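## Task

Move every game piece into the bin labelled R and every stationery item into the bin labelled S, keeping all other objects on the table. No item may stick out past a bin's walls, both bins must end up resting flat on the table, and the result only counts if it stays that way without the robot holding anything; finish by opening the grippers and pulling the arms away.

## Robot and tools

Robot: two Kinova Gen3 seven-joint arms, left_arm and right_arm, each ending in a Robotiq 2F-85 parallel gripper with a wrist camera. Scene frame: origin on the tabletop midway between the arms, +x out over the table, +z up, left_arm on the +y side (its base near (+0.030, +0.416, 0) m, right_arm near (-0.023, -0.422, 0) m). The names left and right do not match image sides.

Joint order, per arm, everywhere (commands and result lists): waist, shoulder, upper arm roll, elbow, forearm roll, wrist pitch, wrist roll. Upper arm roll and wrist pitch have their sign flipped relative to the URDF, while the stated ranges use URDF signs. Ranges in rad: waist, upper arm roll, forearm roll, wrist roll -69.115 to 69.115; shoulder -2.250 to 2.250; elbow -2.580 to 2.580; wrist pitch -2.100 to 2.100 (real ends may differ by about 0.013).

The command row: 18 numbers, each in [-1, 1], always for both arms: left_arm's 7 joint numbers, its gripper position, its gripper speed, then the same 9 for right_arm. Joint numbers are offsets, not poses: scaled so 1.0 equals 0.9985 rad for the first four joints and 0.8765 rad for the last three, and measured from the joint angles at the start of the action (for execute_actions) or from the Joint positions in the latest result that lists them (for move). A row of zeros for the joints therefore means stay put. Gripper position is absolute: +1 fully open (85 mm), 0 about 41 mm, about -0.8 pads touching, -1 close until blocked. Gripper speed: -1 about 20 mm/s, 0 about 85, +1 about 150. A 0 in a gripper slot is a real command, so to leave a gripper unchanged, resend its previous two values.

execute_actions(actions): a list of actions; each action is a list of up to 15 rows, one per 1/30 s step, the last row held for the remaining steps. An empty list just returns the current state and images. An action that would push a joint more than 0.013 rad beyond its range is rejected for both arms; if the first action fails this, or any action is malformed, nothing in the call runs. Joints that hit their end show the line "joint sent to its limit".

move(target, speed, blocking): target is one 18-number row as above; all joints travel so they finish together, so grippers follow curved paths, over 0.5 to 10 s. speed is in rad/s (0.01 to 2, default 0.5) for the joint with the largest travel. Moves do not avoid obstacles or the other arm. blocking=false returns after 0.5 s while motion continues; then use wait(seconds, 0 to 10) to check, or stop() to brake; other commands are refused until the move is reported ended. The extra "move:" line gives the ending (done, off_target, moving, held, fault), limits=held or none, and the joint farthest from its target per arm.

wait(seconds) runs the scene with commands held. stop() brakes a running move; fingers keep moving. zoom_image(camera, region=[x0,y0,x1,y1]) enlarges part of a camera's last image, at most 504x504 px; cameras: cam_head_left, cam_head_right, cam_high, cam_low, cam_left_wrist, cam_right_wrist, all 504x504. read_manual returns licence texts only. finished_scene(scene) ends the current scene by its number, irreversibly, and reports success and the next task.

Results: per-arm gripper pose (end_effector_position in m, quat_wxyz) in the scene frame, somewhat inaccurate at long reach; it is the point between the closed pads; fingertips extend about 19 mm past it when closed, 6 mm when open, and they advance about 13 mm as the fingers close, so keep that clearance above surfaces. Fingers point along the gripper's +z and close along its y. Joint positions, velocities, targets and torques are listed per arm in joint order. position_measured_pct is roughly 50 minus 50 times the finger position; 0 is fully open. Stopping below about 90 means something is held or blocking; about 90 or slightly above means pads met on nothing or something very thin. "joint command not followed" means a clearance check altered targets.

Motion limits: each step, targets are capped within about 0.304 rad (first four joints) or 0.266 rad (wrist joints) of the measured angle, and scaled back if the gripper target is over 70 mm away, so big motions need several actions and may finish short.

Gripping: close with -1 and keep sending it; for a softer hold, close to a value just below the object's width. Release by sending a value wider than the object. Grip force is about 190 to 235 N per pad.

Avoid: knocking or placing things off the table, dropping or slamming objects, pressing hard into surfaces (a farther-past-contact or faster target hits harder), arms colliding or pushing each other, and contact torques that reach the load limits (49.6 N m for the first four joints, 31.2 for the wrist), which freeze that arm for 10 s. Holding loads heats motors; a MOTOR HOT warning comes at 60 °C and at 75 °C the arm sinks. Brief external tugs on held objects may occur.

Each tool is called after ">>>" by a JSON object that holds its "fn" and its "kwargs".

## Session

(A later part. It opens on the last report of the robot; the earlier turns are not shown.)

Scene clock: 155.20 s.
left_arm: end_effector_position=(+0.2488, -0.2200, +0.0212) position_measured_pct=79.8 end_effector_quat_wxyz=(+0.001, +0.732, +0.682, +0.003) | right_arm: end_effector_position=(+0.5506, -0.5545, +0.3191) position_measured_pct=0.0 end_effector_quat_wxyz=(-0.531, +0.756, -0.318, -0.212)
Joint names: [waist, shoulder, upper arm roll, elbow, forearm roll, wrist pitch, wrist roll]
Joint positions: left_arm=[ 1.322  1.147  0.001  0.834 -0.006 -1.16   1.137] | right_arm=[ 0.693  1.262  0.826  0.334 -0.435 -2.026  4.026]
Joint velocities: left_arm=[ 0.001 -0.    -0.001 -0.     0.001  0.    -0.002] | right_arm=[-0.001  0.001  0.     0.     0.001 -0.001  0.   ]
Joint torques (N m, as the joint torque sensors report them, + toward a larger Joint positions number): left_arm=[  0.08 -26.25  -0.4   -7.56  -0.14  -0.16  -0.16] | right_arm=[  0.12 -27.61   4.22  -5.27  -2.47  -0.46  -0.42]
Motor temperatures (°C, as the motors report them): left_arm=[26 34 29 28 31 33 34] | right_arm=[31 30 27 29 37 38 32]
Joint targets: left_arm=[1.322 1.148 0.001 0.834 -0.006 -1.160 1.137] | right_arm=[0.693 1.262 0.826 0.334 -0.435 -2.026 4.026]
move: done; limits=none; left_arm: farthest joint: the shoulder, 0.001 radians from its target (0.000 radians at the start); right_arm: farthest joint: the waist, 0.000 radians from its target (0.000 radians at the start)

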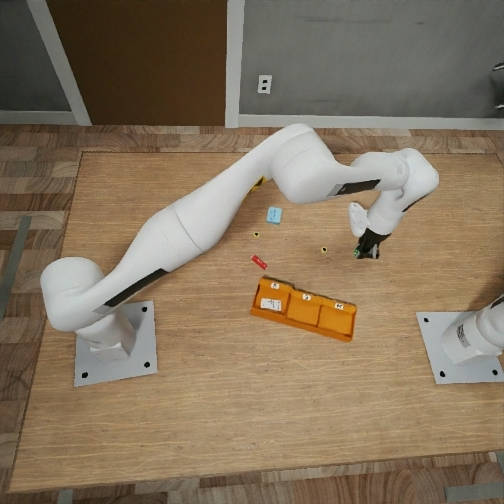

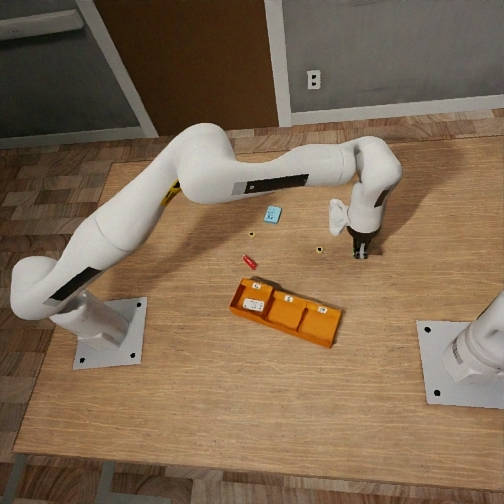

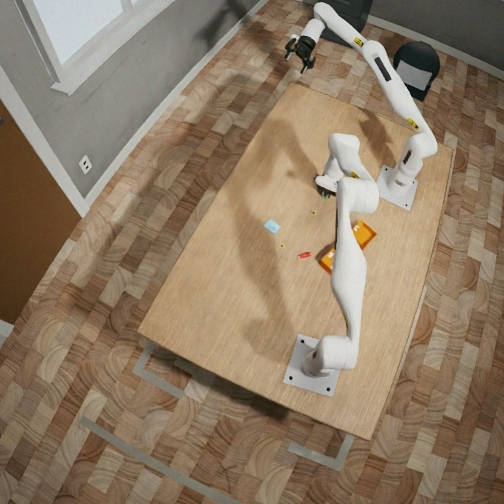

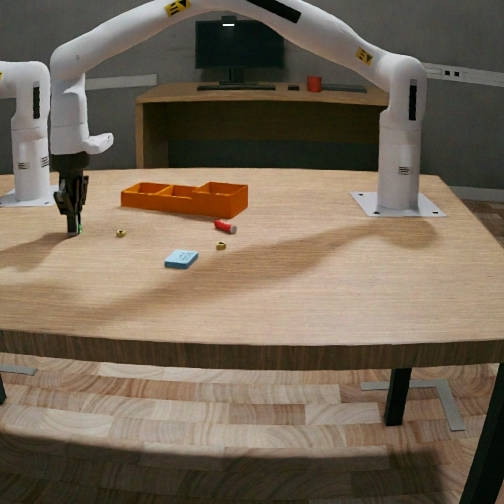

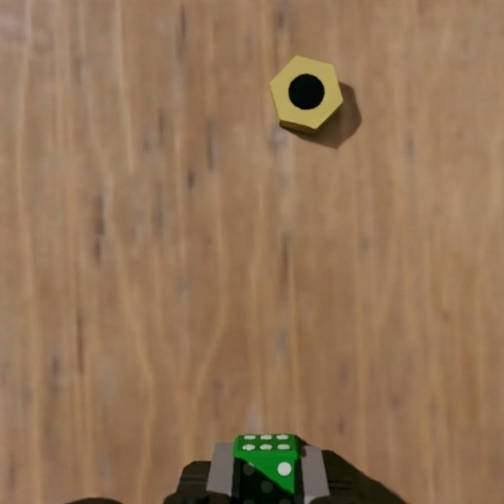

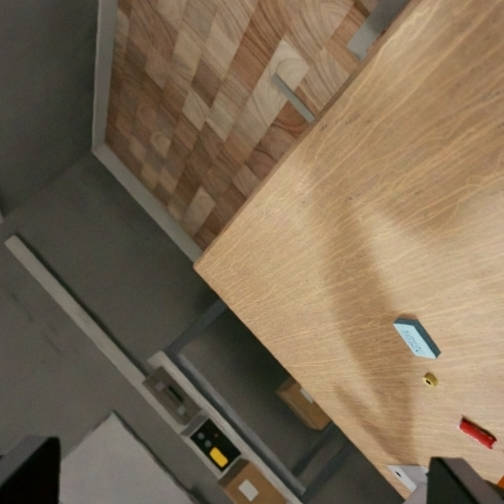

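>>> {"fn": "move", "kwargs": {"target": [0,-0.108,0,-0.122,0,-0.264,0.6,-1,0, 0,0,0,0,0,0,0,1,0], "speed": 0.7}}

>>> {"fn": "move", "kwargs": {"target": [0.025,-0.32,0,0.64,0,0.365,0.5,-1,0, 0,0,0,0,0,0,0,1,0], "speed": 0.9}}

>>> {"fn": "move", "kwargs": {"target": [0.025,-0.315,0,0.636,0,0.365,0.486,-1,0, 0,0,0,0,0,0,0,1,0], "speed": 0.9}}

Scene clock: 169.77 s.
left_arm: end_effector_position=(+0.2487, -0.2196, +0.1303) position_measured_pct=79.8 end_effector_quat_wxyz=(+0.002, +0.529, +0.849, +0.003) | right_arm: end_effector_position=(+0.5506, -0.5545, +0.3191) position_measured_pct=0.0 end_effector_quat_wxyz=(-0.531, +0.756, -0.318, -0.212)
Joint names: [waist, shoulder, upper arm roll, elbow, forearm roll, wrist pitch, wrist roll]
Joint positions: left_arm=[ 1.322  1.039  0.001  0.712 -0.006 -1.392  1.663] | right_arm=[ 0.693  1.262  0.826  0.334 -0.435 -2.026  4.026]
Joint velocities: left_arm=[-0.001 -0.001 -0.    -0.     0.001 -0.     0.001] | right_arm=[0.001 0.001 0.    0.002 0.001 0.001 0.   ]
Joint torques (N m, as the joint torque sensors report them, + toward a larger Joint positions number): left_arm=[  0.31 -26.32  -0.38  -8.06  -0.22  -0.25  -0.24] | right_arm=[  0.03 -27.58   4.27  -5.23  -2.45  -0.51  -0.37]
Motor temperatures (°C, as the motors report them): left_arm=[26 34 29 28 31 33 34] | right_arm=[31 30 27 29 37 38 32]
Joint targets: left_arm=[1.322 1.039 0.001 0.712 -0.006 -1.392 1.663] | right_arm=[0.693 1.262 0.826 0.334 -0.435 -2.026 4.026]
move: done; limits=none; left_arm: farthest joint: the waist, 0.000 radians from its target (0.000 radians at the start); right_arm: farthest joint: the waist, 0.000 radians from its target (0.000 radians at the start)

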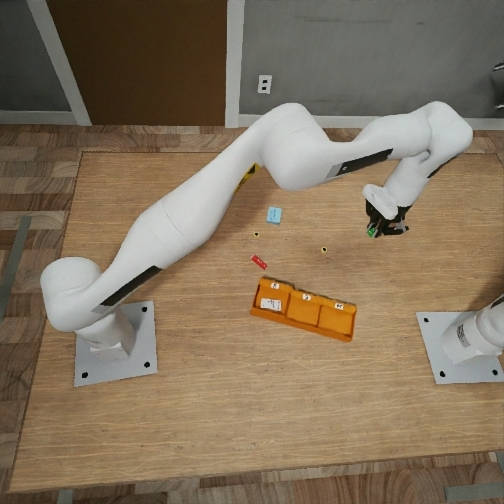

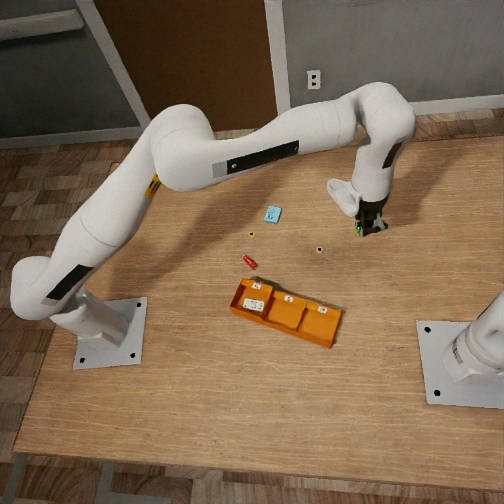

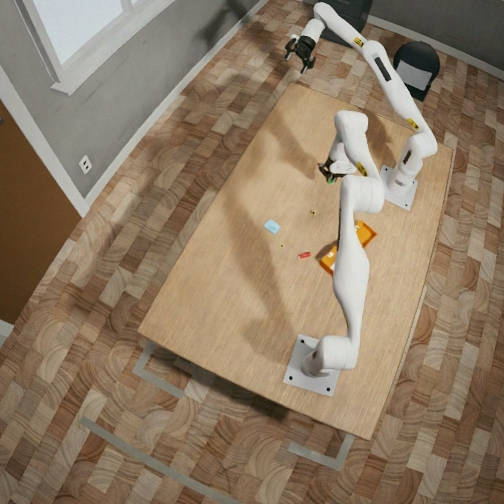

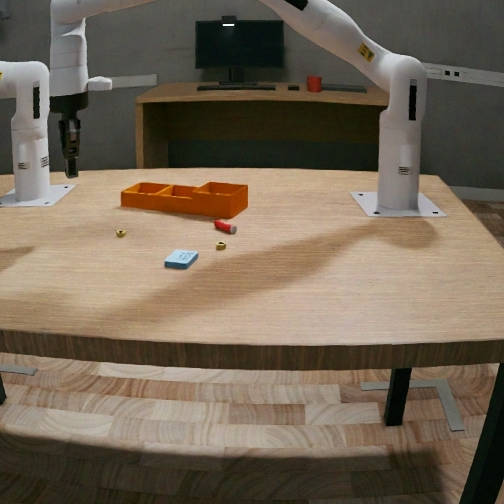

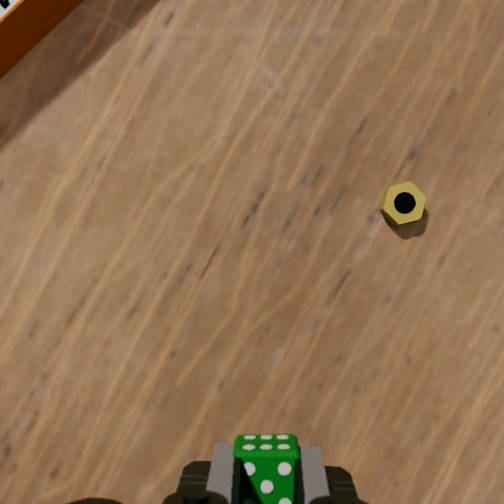

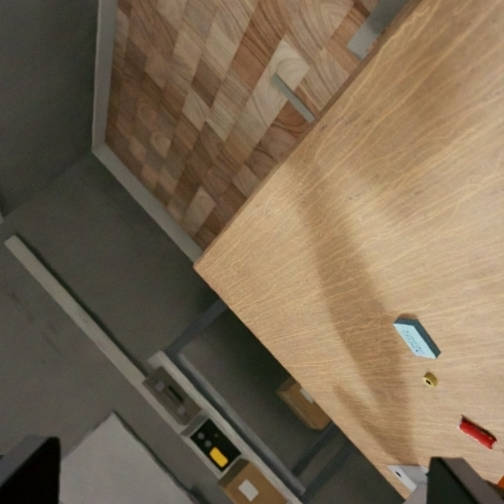

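Scene clock: 171.17 s.
left_arm: end_effector_position=(+0.1930, -0.1130, +0.1391) position_measured_pct=79.8 end_effector_quat_wxyz=(+0.002, +0.344, +0.939, +0.002) | right_arm: end_effector_position=(+0.5506, -0.5545, +0.3191) position_measured_pct=0.0 end_effector_quat_wxyz=(-0.531, +0.756, -0.318, -0.212)
Joint names: [waist, shoulder, upper arm roll, elbow, forearm roll, wrist pitch, wrist roll]
Joint positions: left_arm=[ 1.347  0.72   0.001  1.351 -0.006 -1.072  2.102] | right_arm=[ 0.693  1.262  0.826  0.334 -0.435 -2.026  4.026]
Joint velocities: left_arm=[-0.    -0.003 -0.001  0.    -0.     0.    -0.001] | right_arm=[ 0.001  0.001 -0.    -0.001 -0.     0.001  0.   ]
Joint torques (N m, as the joint torque sensors report them, + toward a larger Joint positions number): left_arm=[  0.14 -21.47  -0.36  -7.21  -0.23  -0.25  -0.22] | right_arm=[  0.09 -27.7    4.28  -5.27  -2.29  -0.47  -0.36]
Motor temperatures (°C, as the motors report them): left_arm=[26 34 29 28 31 33 34] | right_arm=[31 30 27 29 37 38 32]
Joint targets: left_arm=[1.347 0.720 0.001 1.351 -0.006 -1.072 2.102] | right_arm=[0.693 1.262 0.826 0.334 -0.435 -2.026 4.026]
move: done; limits=none; left_arm: farthest joint: the waist, 0.000 radians from its target (0.025 radians at the start); right_arm: farthest joint: the waist, 0.000 radians from its target (0.000 radians at the start)

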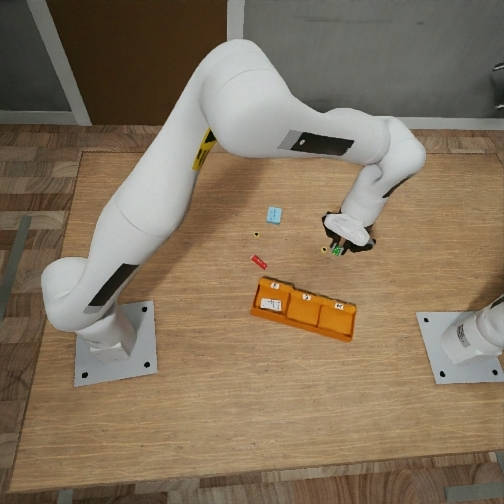

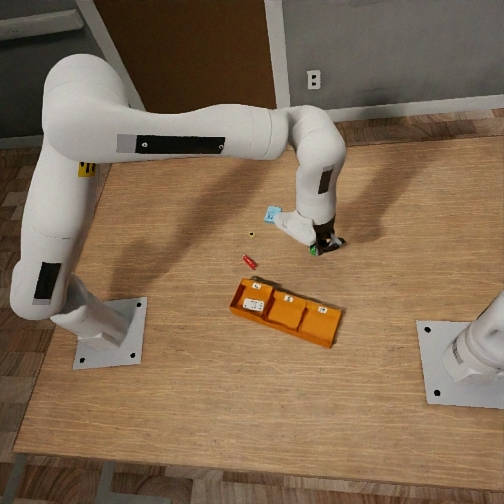

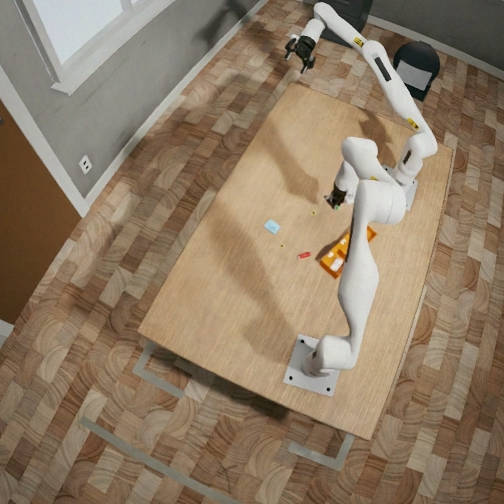

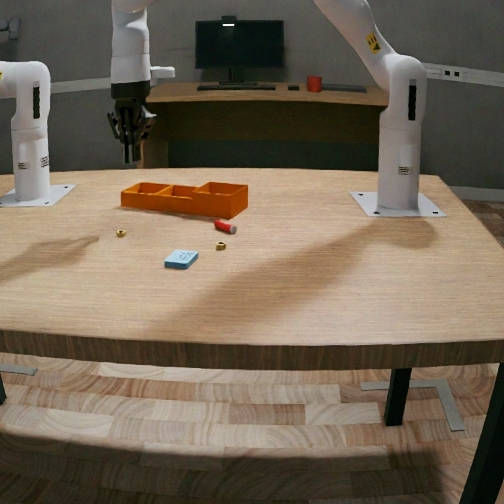

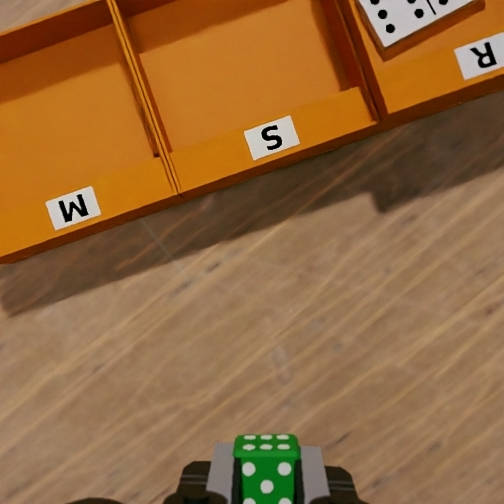

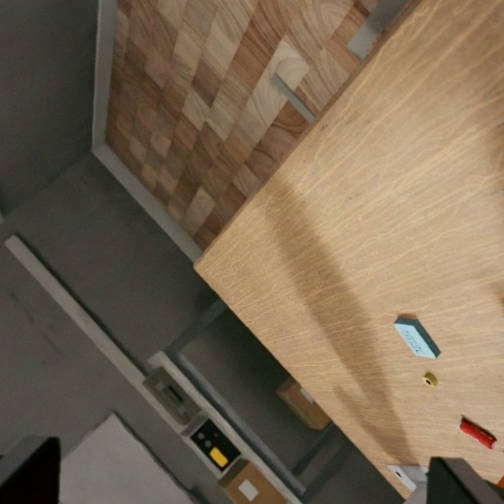

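Scene clock: 172.57 s.
left_arm: end_effector_position=(+0.1257, +0.0477, +0.1300) position_measured_pct=79.8 end_effector_quat_wxyz=(+0.002, +0.151, +0.989, +0.002) | right_arm: end_effector_position=(+0.5506, -0.5545, +0.3191) position_measured_pct=0.0 end_effector_quat_wxyz=(-0.531, +0.756, -0.318, -0.212)
Joint names: [waist, shoulder, upper arm roll, elbow, forearm roll, wrist pitch, wrist roll]
Joint positions: left_arm=[ 1.372  0.406  0.001  1.986 -0.006 -0.752  2.528] | right_arm=[ 0.693  1.262  0.826  0.334 -0.435 -2.026  4.026]
Joint velocities: left_arm=[ 0.    -0.003  0.     0.     0.    -0.     0.   ] | right_arm=[ 0.001  0.001  0.    -0.001 -0.002  0.001 -0.   ]
Joint torques (N m, as the joint torque sensors report them, + toward a larger Joint positions number): left_arm=[  0.19 -14.32  -0.24  -5.54  -0.17  -0.24  -0.27] | right_arm=[  0.03 -27.7    4.12  -5.14  -2.41  -0.41  -0.39]
Motor temperatures (°C, as the motors report them): left_arm=[26 34 29 28 31 33 34] | right_arm=[31 30 27 29 37 38 32]
Joint targets: left_arm=[1.372 0.405 0.001 1.986 -0.006 -0.752 2.528] | right_arm=[0.693 1.262 0.826 0.334 -0.435 -2.026 4.026]
move: done; limits=none; left_arm: farthest joint: the waist, 0.000 radians from its target (0.025 radians at the start); right_arm: farthest joint: the waist, 0.000 radians from its target (0.000 radians at the start)

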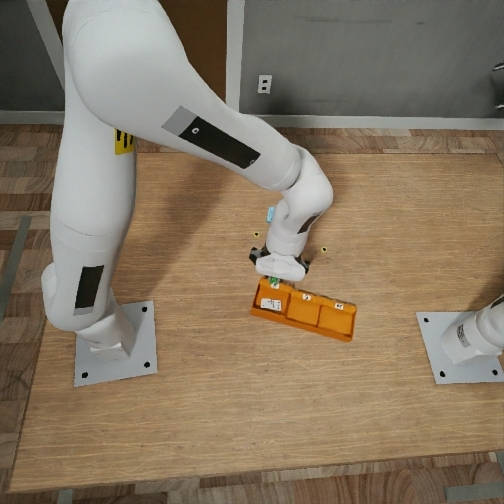

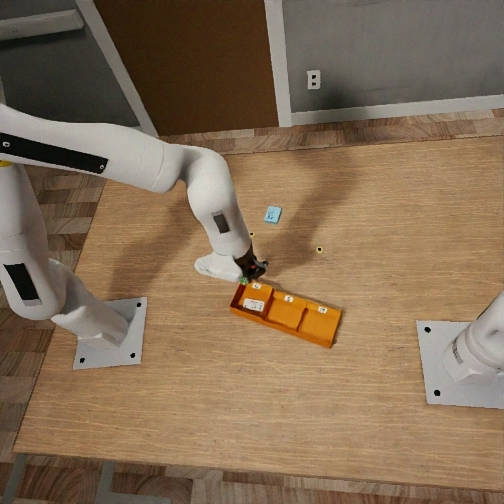

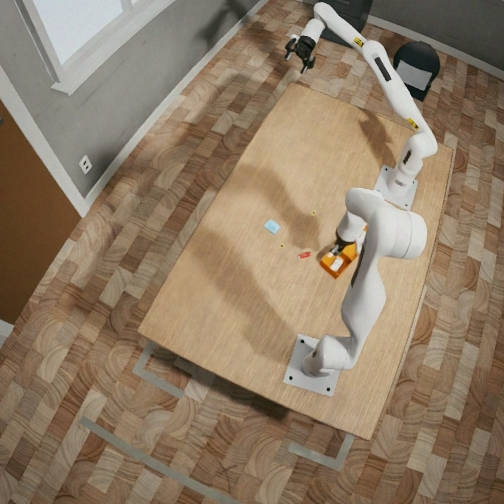

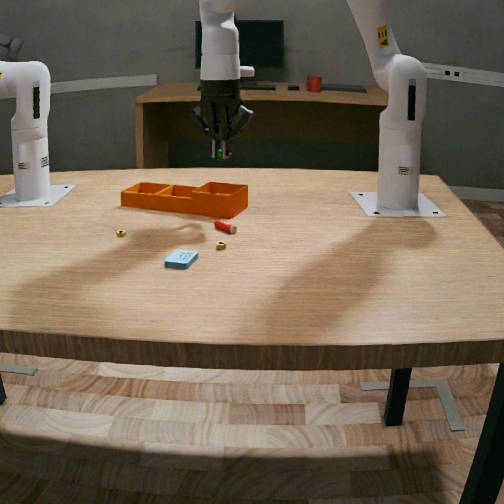

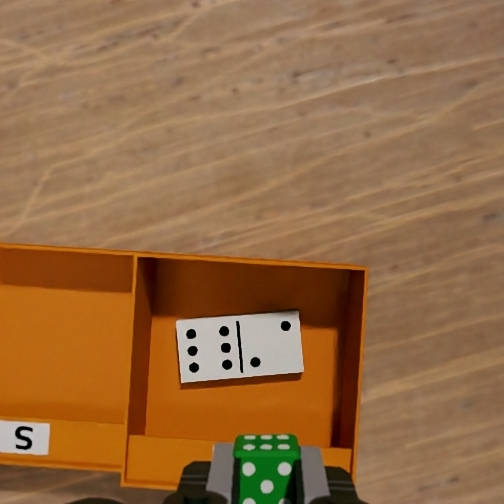

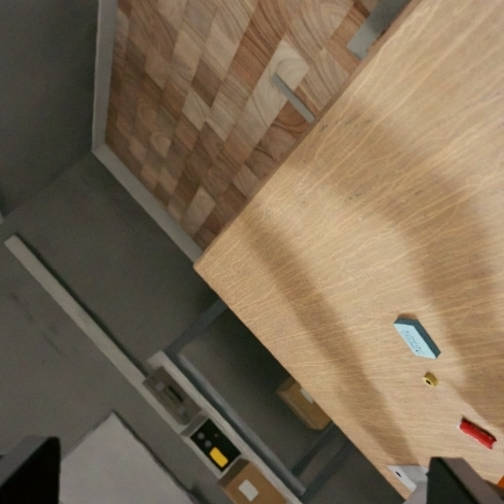

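>>> {"fn": "move", "kwargs": {"target": [0.054,0,0,0,0,0,0.06,-1,0, 0,0,0,0,0,0,0,1,0]}}

>>> {"fn": "move", "kwargs": {"target": [0,0.15,0,0.062,0,0.243,0,-1,0, 0,0,0,0,0,0,0,1,0]}}

Scene clock: 181.07 s.
left_arm: end_effector_position=(+0.1058, +0.0431, +0.1300) position_measured_pct=79.8 end_effector_quat_wxyz=(+0.002, +0.151, +0.988, +0.002) | right_arm: end_effector_position=(+0.5506, -0.5545, +0.3191) position_measured_pct=0.0 end_effector_quat_wxyz=(-0.531, +0.756, -0.318, -0.212)
Joint names: [waist, shoulder, upper arm roll, elbow, forearm roll, wrist pitch, wrist roll]
Joint positions: left_arm=[ 1.425  0.406  0.001  1.986 -0.006 -0.752  2.58 ] | right_arm=[ 0.693  1.262  0.826  0.334 -0.435 -2.026  4.026]
Joint velocities: left_arm=[ 0.002  0.002  0.     0.     0.    -0.     0.   ] | right_arm=[ 0.002 -0.001 -0.     0.002  0.002  0.001  0.   ]
Joint torques (N m, as the joint torque sensors report them, + toward a larger Joint positions number): left_arm=[  0.02 -14.21  -0.15  -5.48  -0.2   -0.23  -0.26] | right_arm=[  0.05 -27.54   4.21  -5.22  -2.44  -0.49  -0.29]
Motor temperatures (°C, as the motors report them): left_arm=[26 34 29 28 31 33 34] | right_arm=[31 30 27 29 37 38 32]
Joint targets: left_arm=[1.426 0.406 0.001 1.986 -0.006 -0.752 2.580] | right_arm=[0.693 1.262 0.826 0.334 -0.435 -2.026 4.026]
move: done; limits=none; left_arm: farthest joint: the waist, 0.001 radians from its target (0.054 radians at the start); right_arm: farthest joint: the waist, 0.000 radians from its target (0.000 radians at the start)

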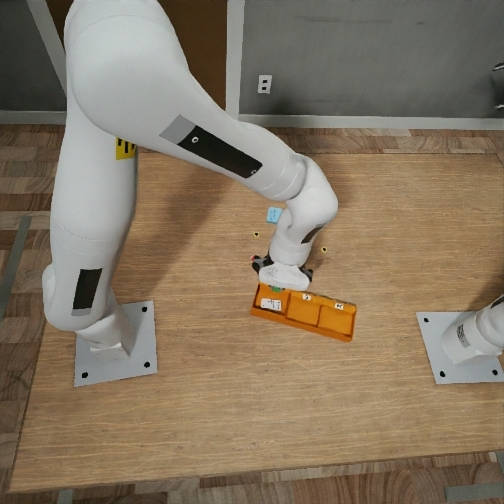

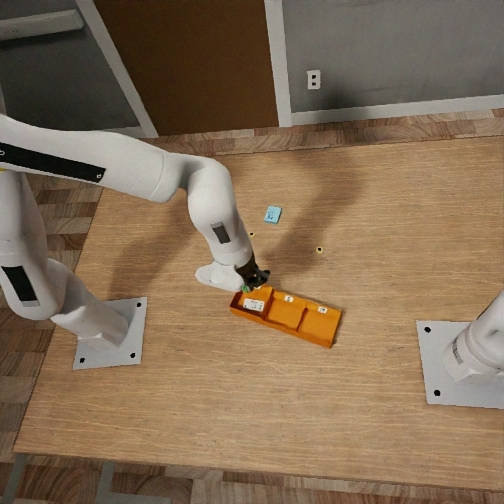

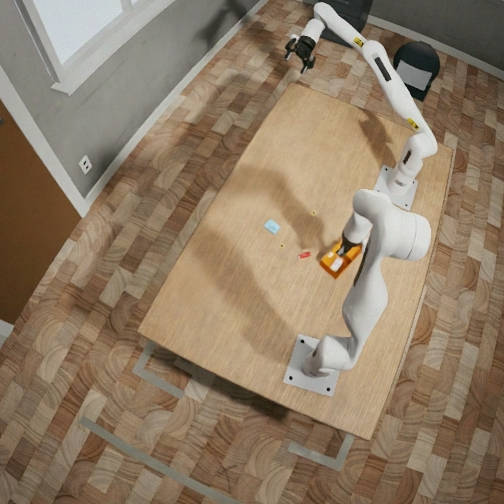

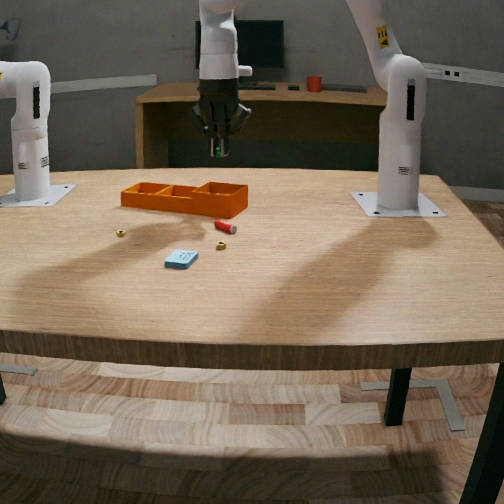

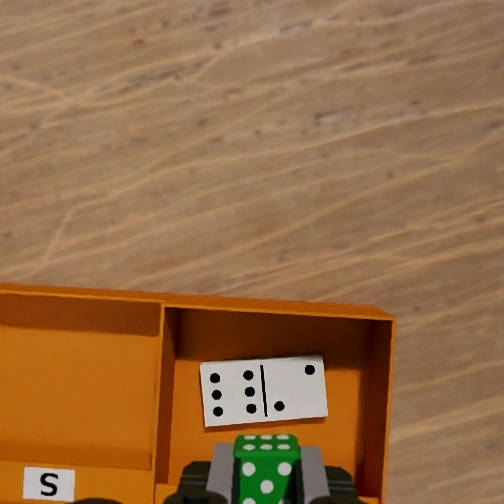

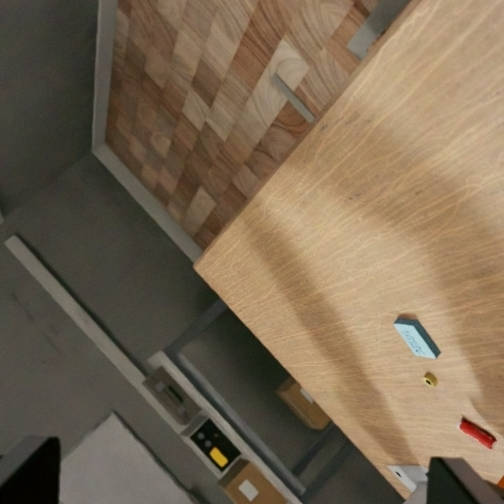

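Scene clock: 182.03 s.
left_arm: end_effector_position=(+0.1064, +0.0400, +0.0612) position_measured_pct=79.8 end_effector_quat_wxyz=(+0.002, +0.152, +0.988, +0.001) | right_arm: end_effector_position=(+0.5506, -0.5545, +0.3191) position_measured_pct=0.0 end_effector_quat_wxyz=(-0.531, +0.756, -0.318, -0.212)
Joint names: [waist, shoulder, upper arm roll, elbow, forearm roll, wrist pitch, wrist roll]
Joint positions: left_arm=[ 1.425  0.555  0.001  2.048 -0.006 -0.539  2.58 ] | right_arm=[ 0.693  1.262  0.826  0.334 -0.435 -2.026  4.026]
Joint velocities: left_arm=[-0.     0.002  0.001  0.     0.001  0.     0.   ] | right_arm=[ 0.    -0.001 -0.    -0.    -0.001  0.    -0.   ]
Joint torques (N m, as the joint torque sensors report them, + toward a larger Joint positions number): left_arm=[  0.04 -15.35  -0.34  -4.09  -0.16  -0.22  -0.26] | right_arm=[  0.08 -27.62   4.1   -5.25  -2.49  -0.43  -0.28]
Motor temperatures (°C, as the motors report them): left_arm=[26 34 29 28 31 33 34] | right_arm=[31 30 27 29 37 38 32]
Joint targets: left_arm=[1.425 0.555 0.001 2.048 -0.006 -0.539 2.580] | right_arm=[0.693 1.262 0.826 0.334 -0.435 -2.026 4.026]
move: done; limits=none; left_arm: farthest joint: the shoulder, 0.001 radians from its target (0.150 radians at the start); right_arm: farthest joint: the waist, 0.000 radians from its target (0.000 radians at the start)

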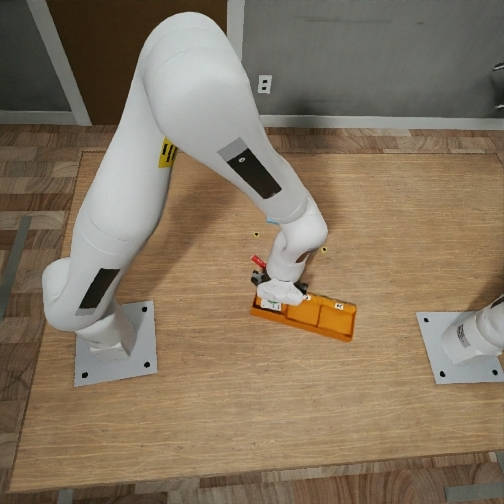

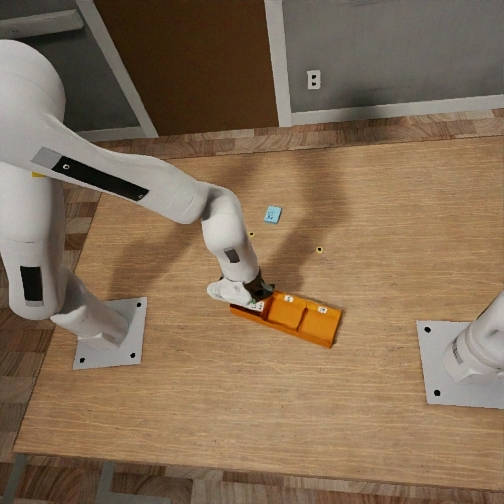

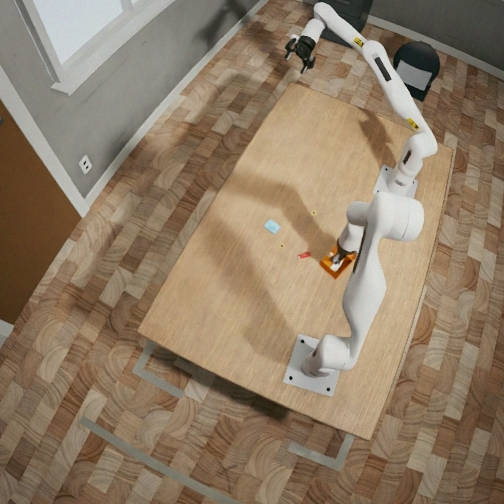

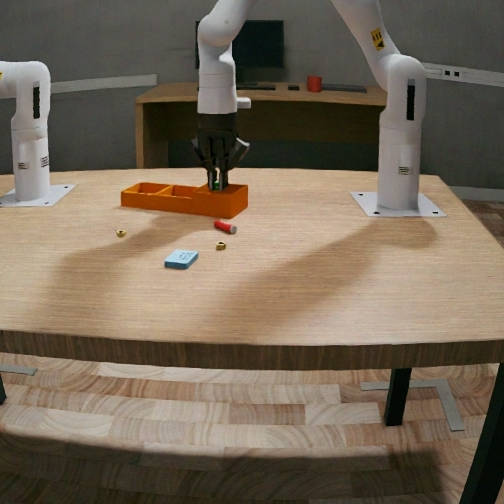

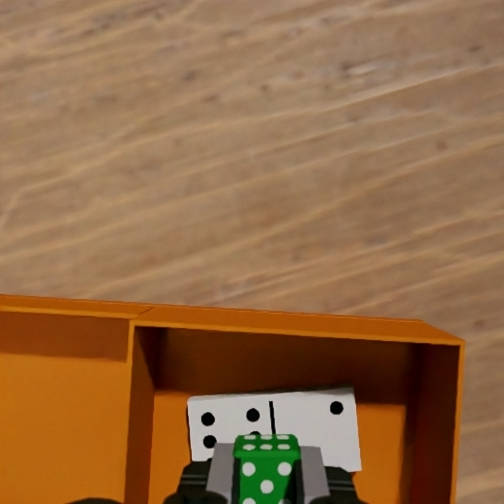

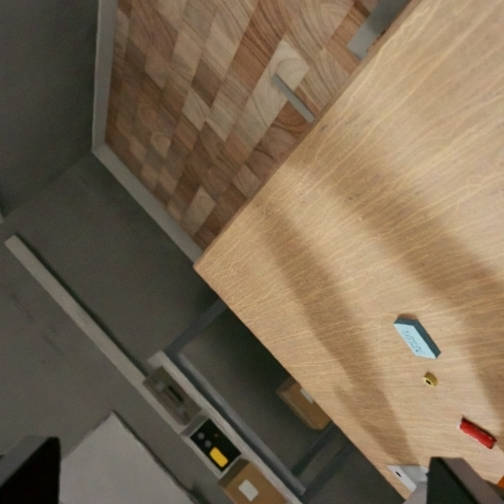

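>>> {"fn": "move", "kwargs": {"target": [0,0.055,0,0.018,0,0.083,0,-1,0, 0,0,0,0,0,0,0,1,0], "speed": 0.2}}

>>> {"fn": "move", "kwargs": {"target": [0,0,0,0,0,0,0,-0.4,0, 0,0,0,0,0,0,0,1,0]}}

>>> {"fn": "move", "kwargs": {"target": [0,-0.205,0,-0.08,0,-0.326,0,-0.4,0, 0,0,0,0,0,0,0,1,0], "speed": 0.7}}

Scene clock: 188.87 s.
left_arm: end_effector_position=(+0.1060, +0.0407, +0.0375) position_measured_pct=79.8 end_effector_quat_wxyz=(+0.001, +0.152, +0.988, +0.001) | right_arm: end_effector_position=(+0.5506, -0.5545, +0.3191) position_measured_pct=0.0 end_effector_quat_wxyz=(-0.531, +0.756, -0.318, -0.212)
Joint names: [waist, shoulder, upper arm roll, elbow, forearm roll, wrist pitch, wrist roll]
Joint positions: left_arm=[ 1.425  0.61   0.001  2.066 -0.006 -0.466  2.58 ] | right_arm=[ 0.693  1.262  0.826  0.334 -0.435 -2.026  4.026]
Joint velocities: left_arm=[-0.001  0.001  0.     0.     0.001  0.001  0.002] | right_arm=[ 0.001 -0.001 -0.    -0.002  0.001 -0.001  0.   ]
Joint torques (N m, as the joint torque sensors report them, + toward a larger Joint positions number): left_arm=[  0.09 -15.7   -0.22  -3.47  -0.22  -0.17  -0.17] | right_arm=[  0.32 -27.58   4.07  -5.07  -2.26  -0.43  -0.29]
Motor temperatures (°C, as the motors report them): left_arm=[26 34 29 28 31 33 34] | right_arm=[31 30 27 29 37 38 32]
Joint targets: left_arm=[1.425 0.610 0.001 2.066 -0.006 -0.466 2.580] | right_arm=[0.693 1.262 0.826 0.334 -0.435 -2.026 4.026]
move: done; limits=none; left_arm: farthest joint: the waist, 0.000 radians from its target (0.000 radians at the start); right_arm: farthest joint: the waist, 0.000 radians from its target (0.000 radians at the start)

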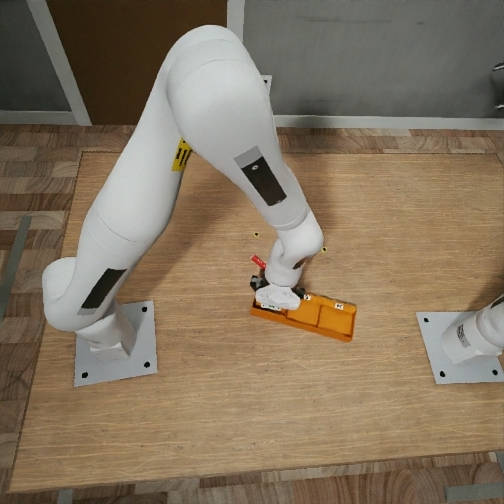

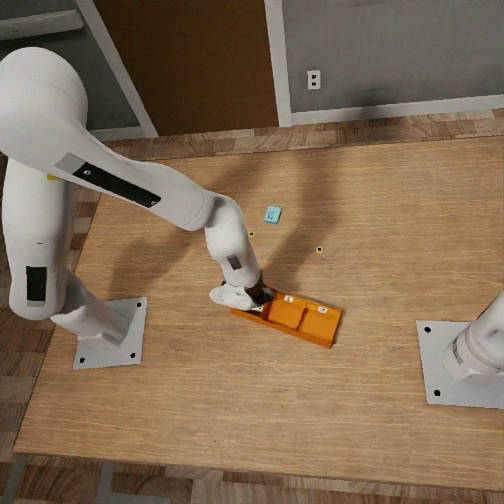

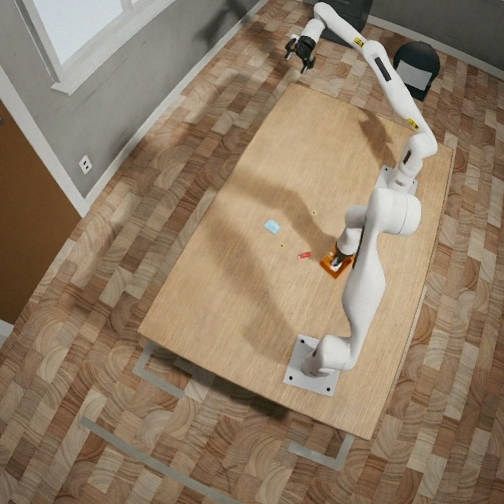

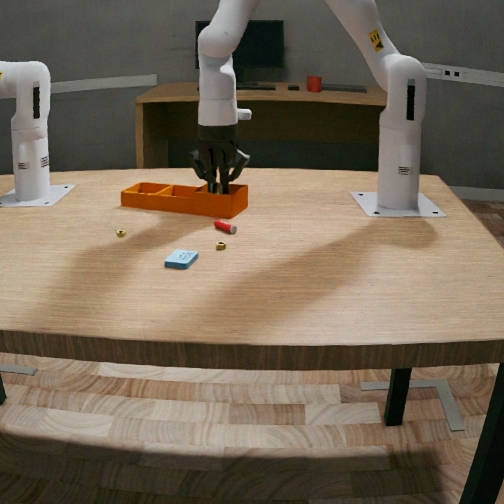

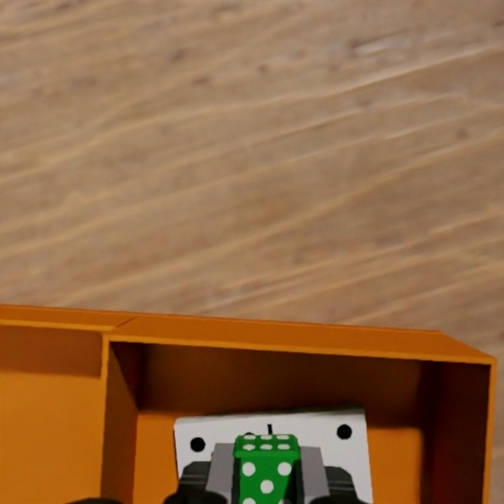

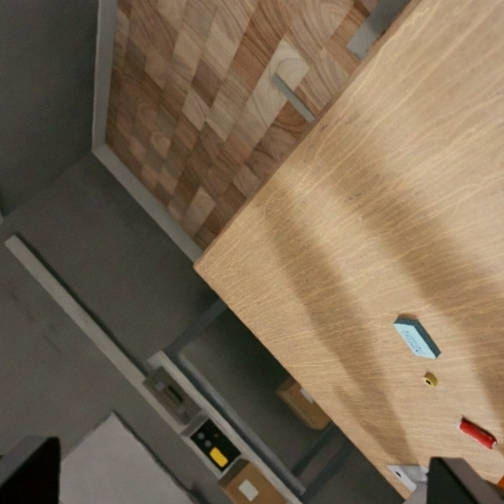

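Scene clock: 189.37 s.
left_arm: end_effector_position=(+0.1060, +0.0407, +0.0375) position_measured_pct=69.8 end_effector_quat_wxyz=(+0.001, +0.152, +0.988, +0.001) | right_arm: end_effector_position=(+0.5506, -0.5545, +0.3191) position_measured_pct=0.0 end_effector_quat_wxyz=(-0.531, +0.756, -0.318, -0.212)
Joint names: [waist, shoulder, upper arm roll, elbow, forearm roll, wrist pitch, wrist roll]
Joint positions: left_arm=[ 1.425  0.61   0.001  2.066 -0.006 -0.466  2.58 ] | right_arm=[ 0.693  1.262  0.826  0.334 -0.435 -2.026  4.026]
Joint velocities: left_arm=[ 0.001  0.002 -0.001  0.    -0.     0.     0.001] | right_arm=[-0.     0.001 -0.     0.     0.001 -0.001 -0.   ]
Joint torques (N m, as the joint torque sensors report them, + toward a larger Joint positions number): left_arm=[  0.11 -15.78  -0.34  -3.43  -0.16  -0.29  -0.19] | right_arm=[  0.08 -27.63   4.08  -5.31  -2.37  -0.48  -0.41]
Motor temperatures (°C, as the motors report them): left_arm=[26 34 29 28 31 33 34] | right_arm=[31 30 27 29 37 38 32]
Joint targets: left_arm=[1.425 0.610 0.001 2.066 -0.006 -0.466 2.580] | right_arm=[0.693 1.262 0.826 0.334 -0.435 -2.026 4.026]
move: done; limits=none; left_arm: farthest joint: the waist, 0.000 radians from its target (0.000 radians at the start); right_arm: farthest joint: the waist, 0.000 radians from its target (0.000 radians at the start)

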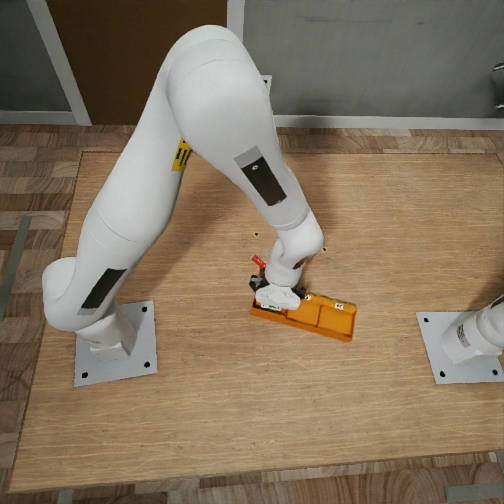

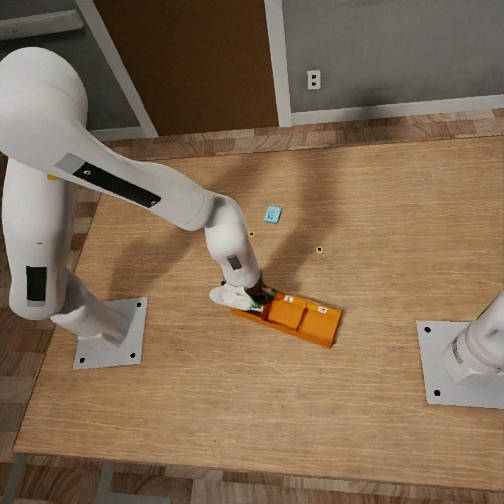

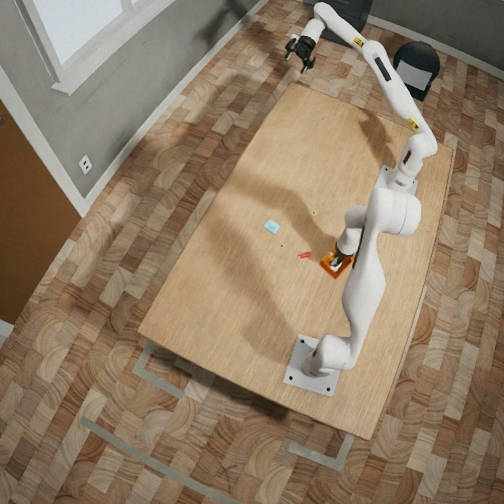

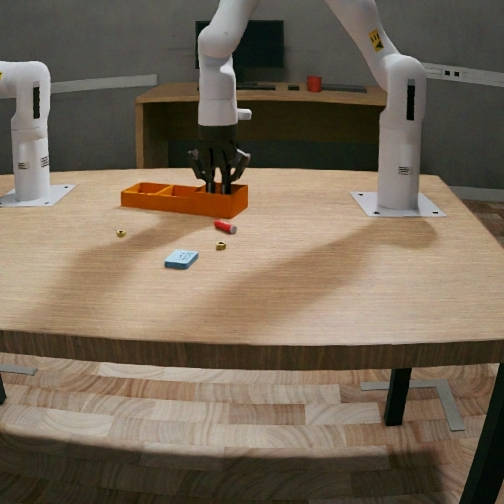

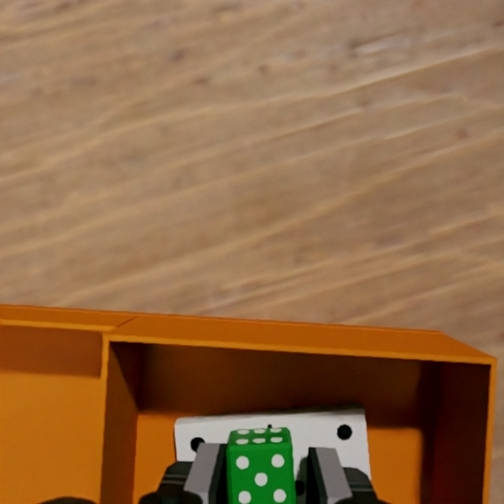

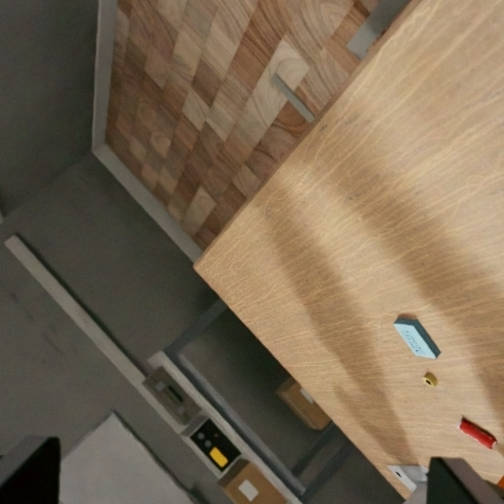

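Scene clock: 190.40 s.
left_arm: end_effector_position=(+0.1058, +0.0430, +0.1301) position_measured_pct=69.8 end_effector_quat_wxyz=(+0.002, +0.151, +0.988, +0.002) | right_arm: end_effector_position=(+0.5506, -0.5545, +0.3191) position_measured_pct=0.0 end_effector_quat_wxyz=(-0.531, +0.756, -0.318, -0.212)
Joint names: [waist, shoulder, upper arm roll, elbow, forearm roll, wrist pitch, wrist roll]
Joint positions: left_arm=[ 1.425  0.405  0.001  1.986 -0.006 -0.752  2.58 ] | right_arm=[ 0.693  1.262  0.826  0.334 -0.435 -2.026  4.026]
Joint velocities: left_arm=[ 0.001 -0.004  0.    -0.001 -0.     0.     0.002] | right_arm=[-0.001  0.     0.     0.    -0.    -0.001  0.   ]
Joint torques (N m, as the joint torque sensors report them, + toward a larger Joint positions number): left_arm=[  0.15 -14.34  -0.18  -5.39  -0.15  -0.26  -0.25] | right_arm=[  0.09 -27.65   4.18  -5.21  -2.46  -0.46  -0.26]
Motor temperatures (°C, as the motors report them): left_arm=[26 34 29 28 31 33 34] | right_arm=[31 30 27 29 37 38 32]
Joint targets: left_arm=[1.425 0.405 0.001 1.986 -0.006 -0.752 2.580] | right_arm=[0.693 1.262 0.826 0.334 -0.435 -2.026 4.026]
move: done; limits=none; left_arm: farthest joint: the waist, 0.000 radians from its target (0.000 radians at the start); right_arm: farthest joint: the waist, 0.000 radians from its target (0.000 radians at the start)

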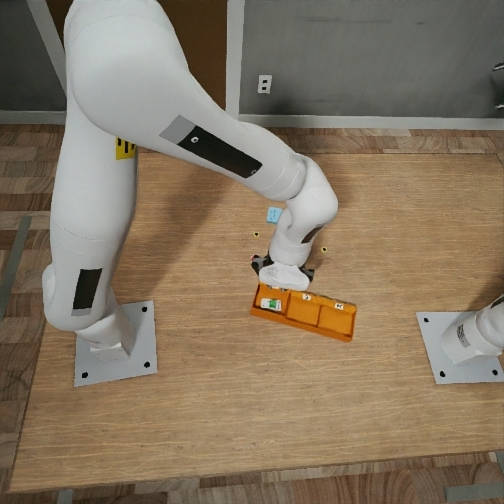

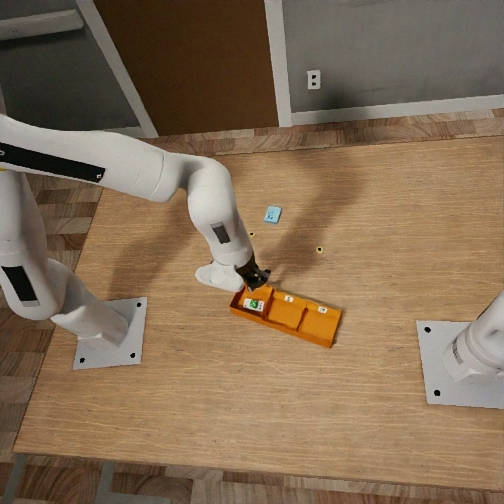

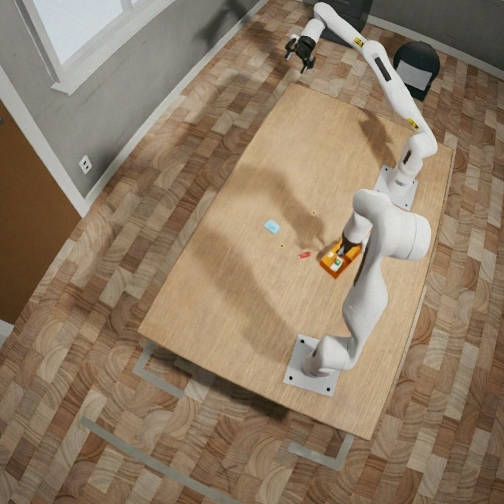

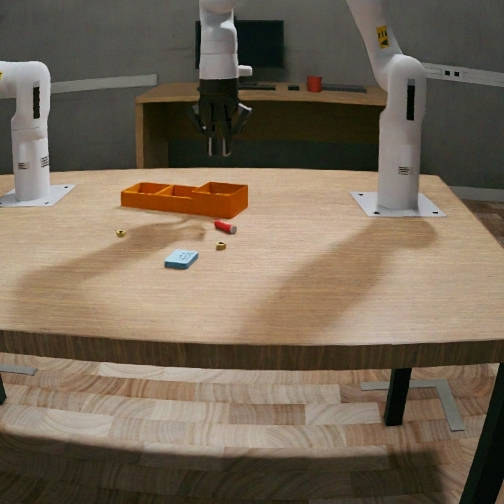

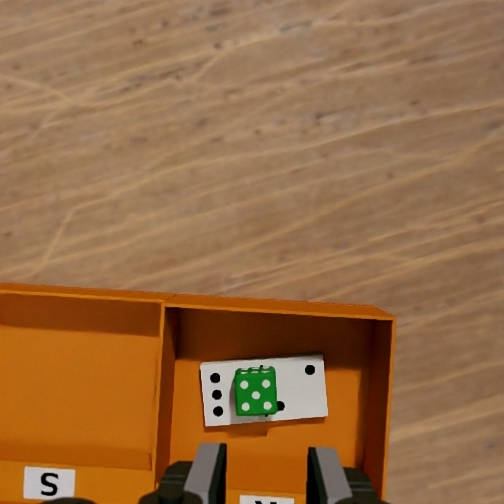

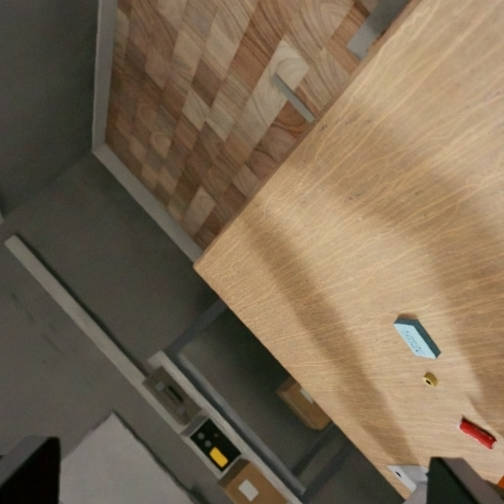

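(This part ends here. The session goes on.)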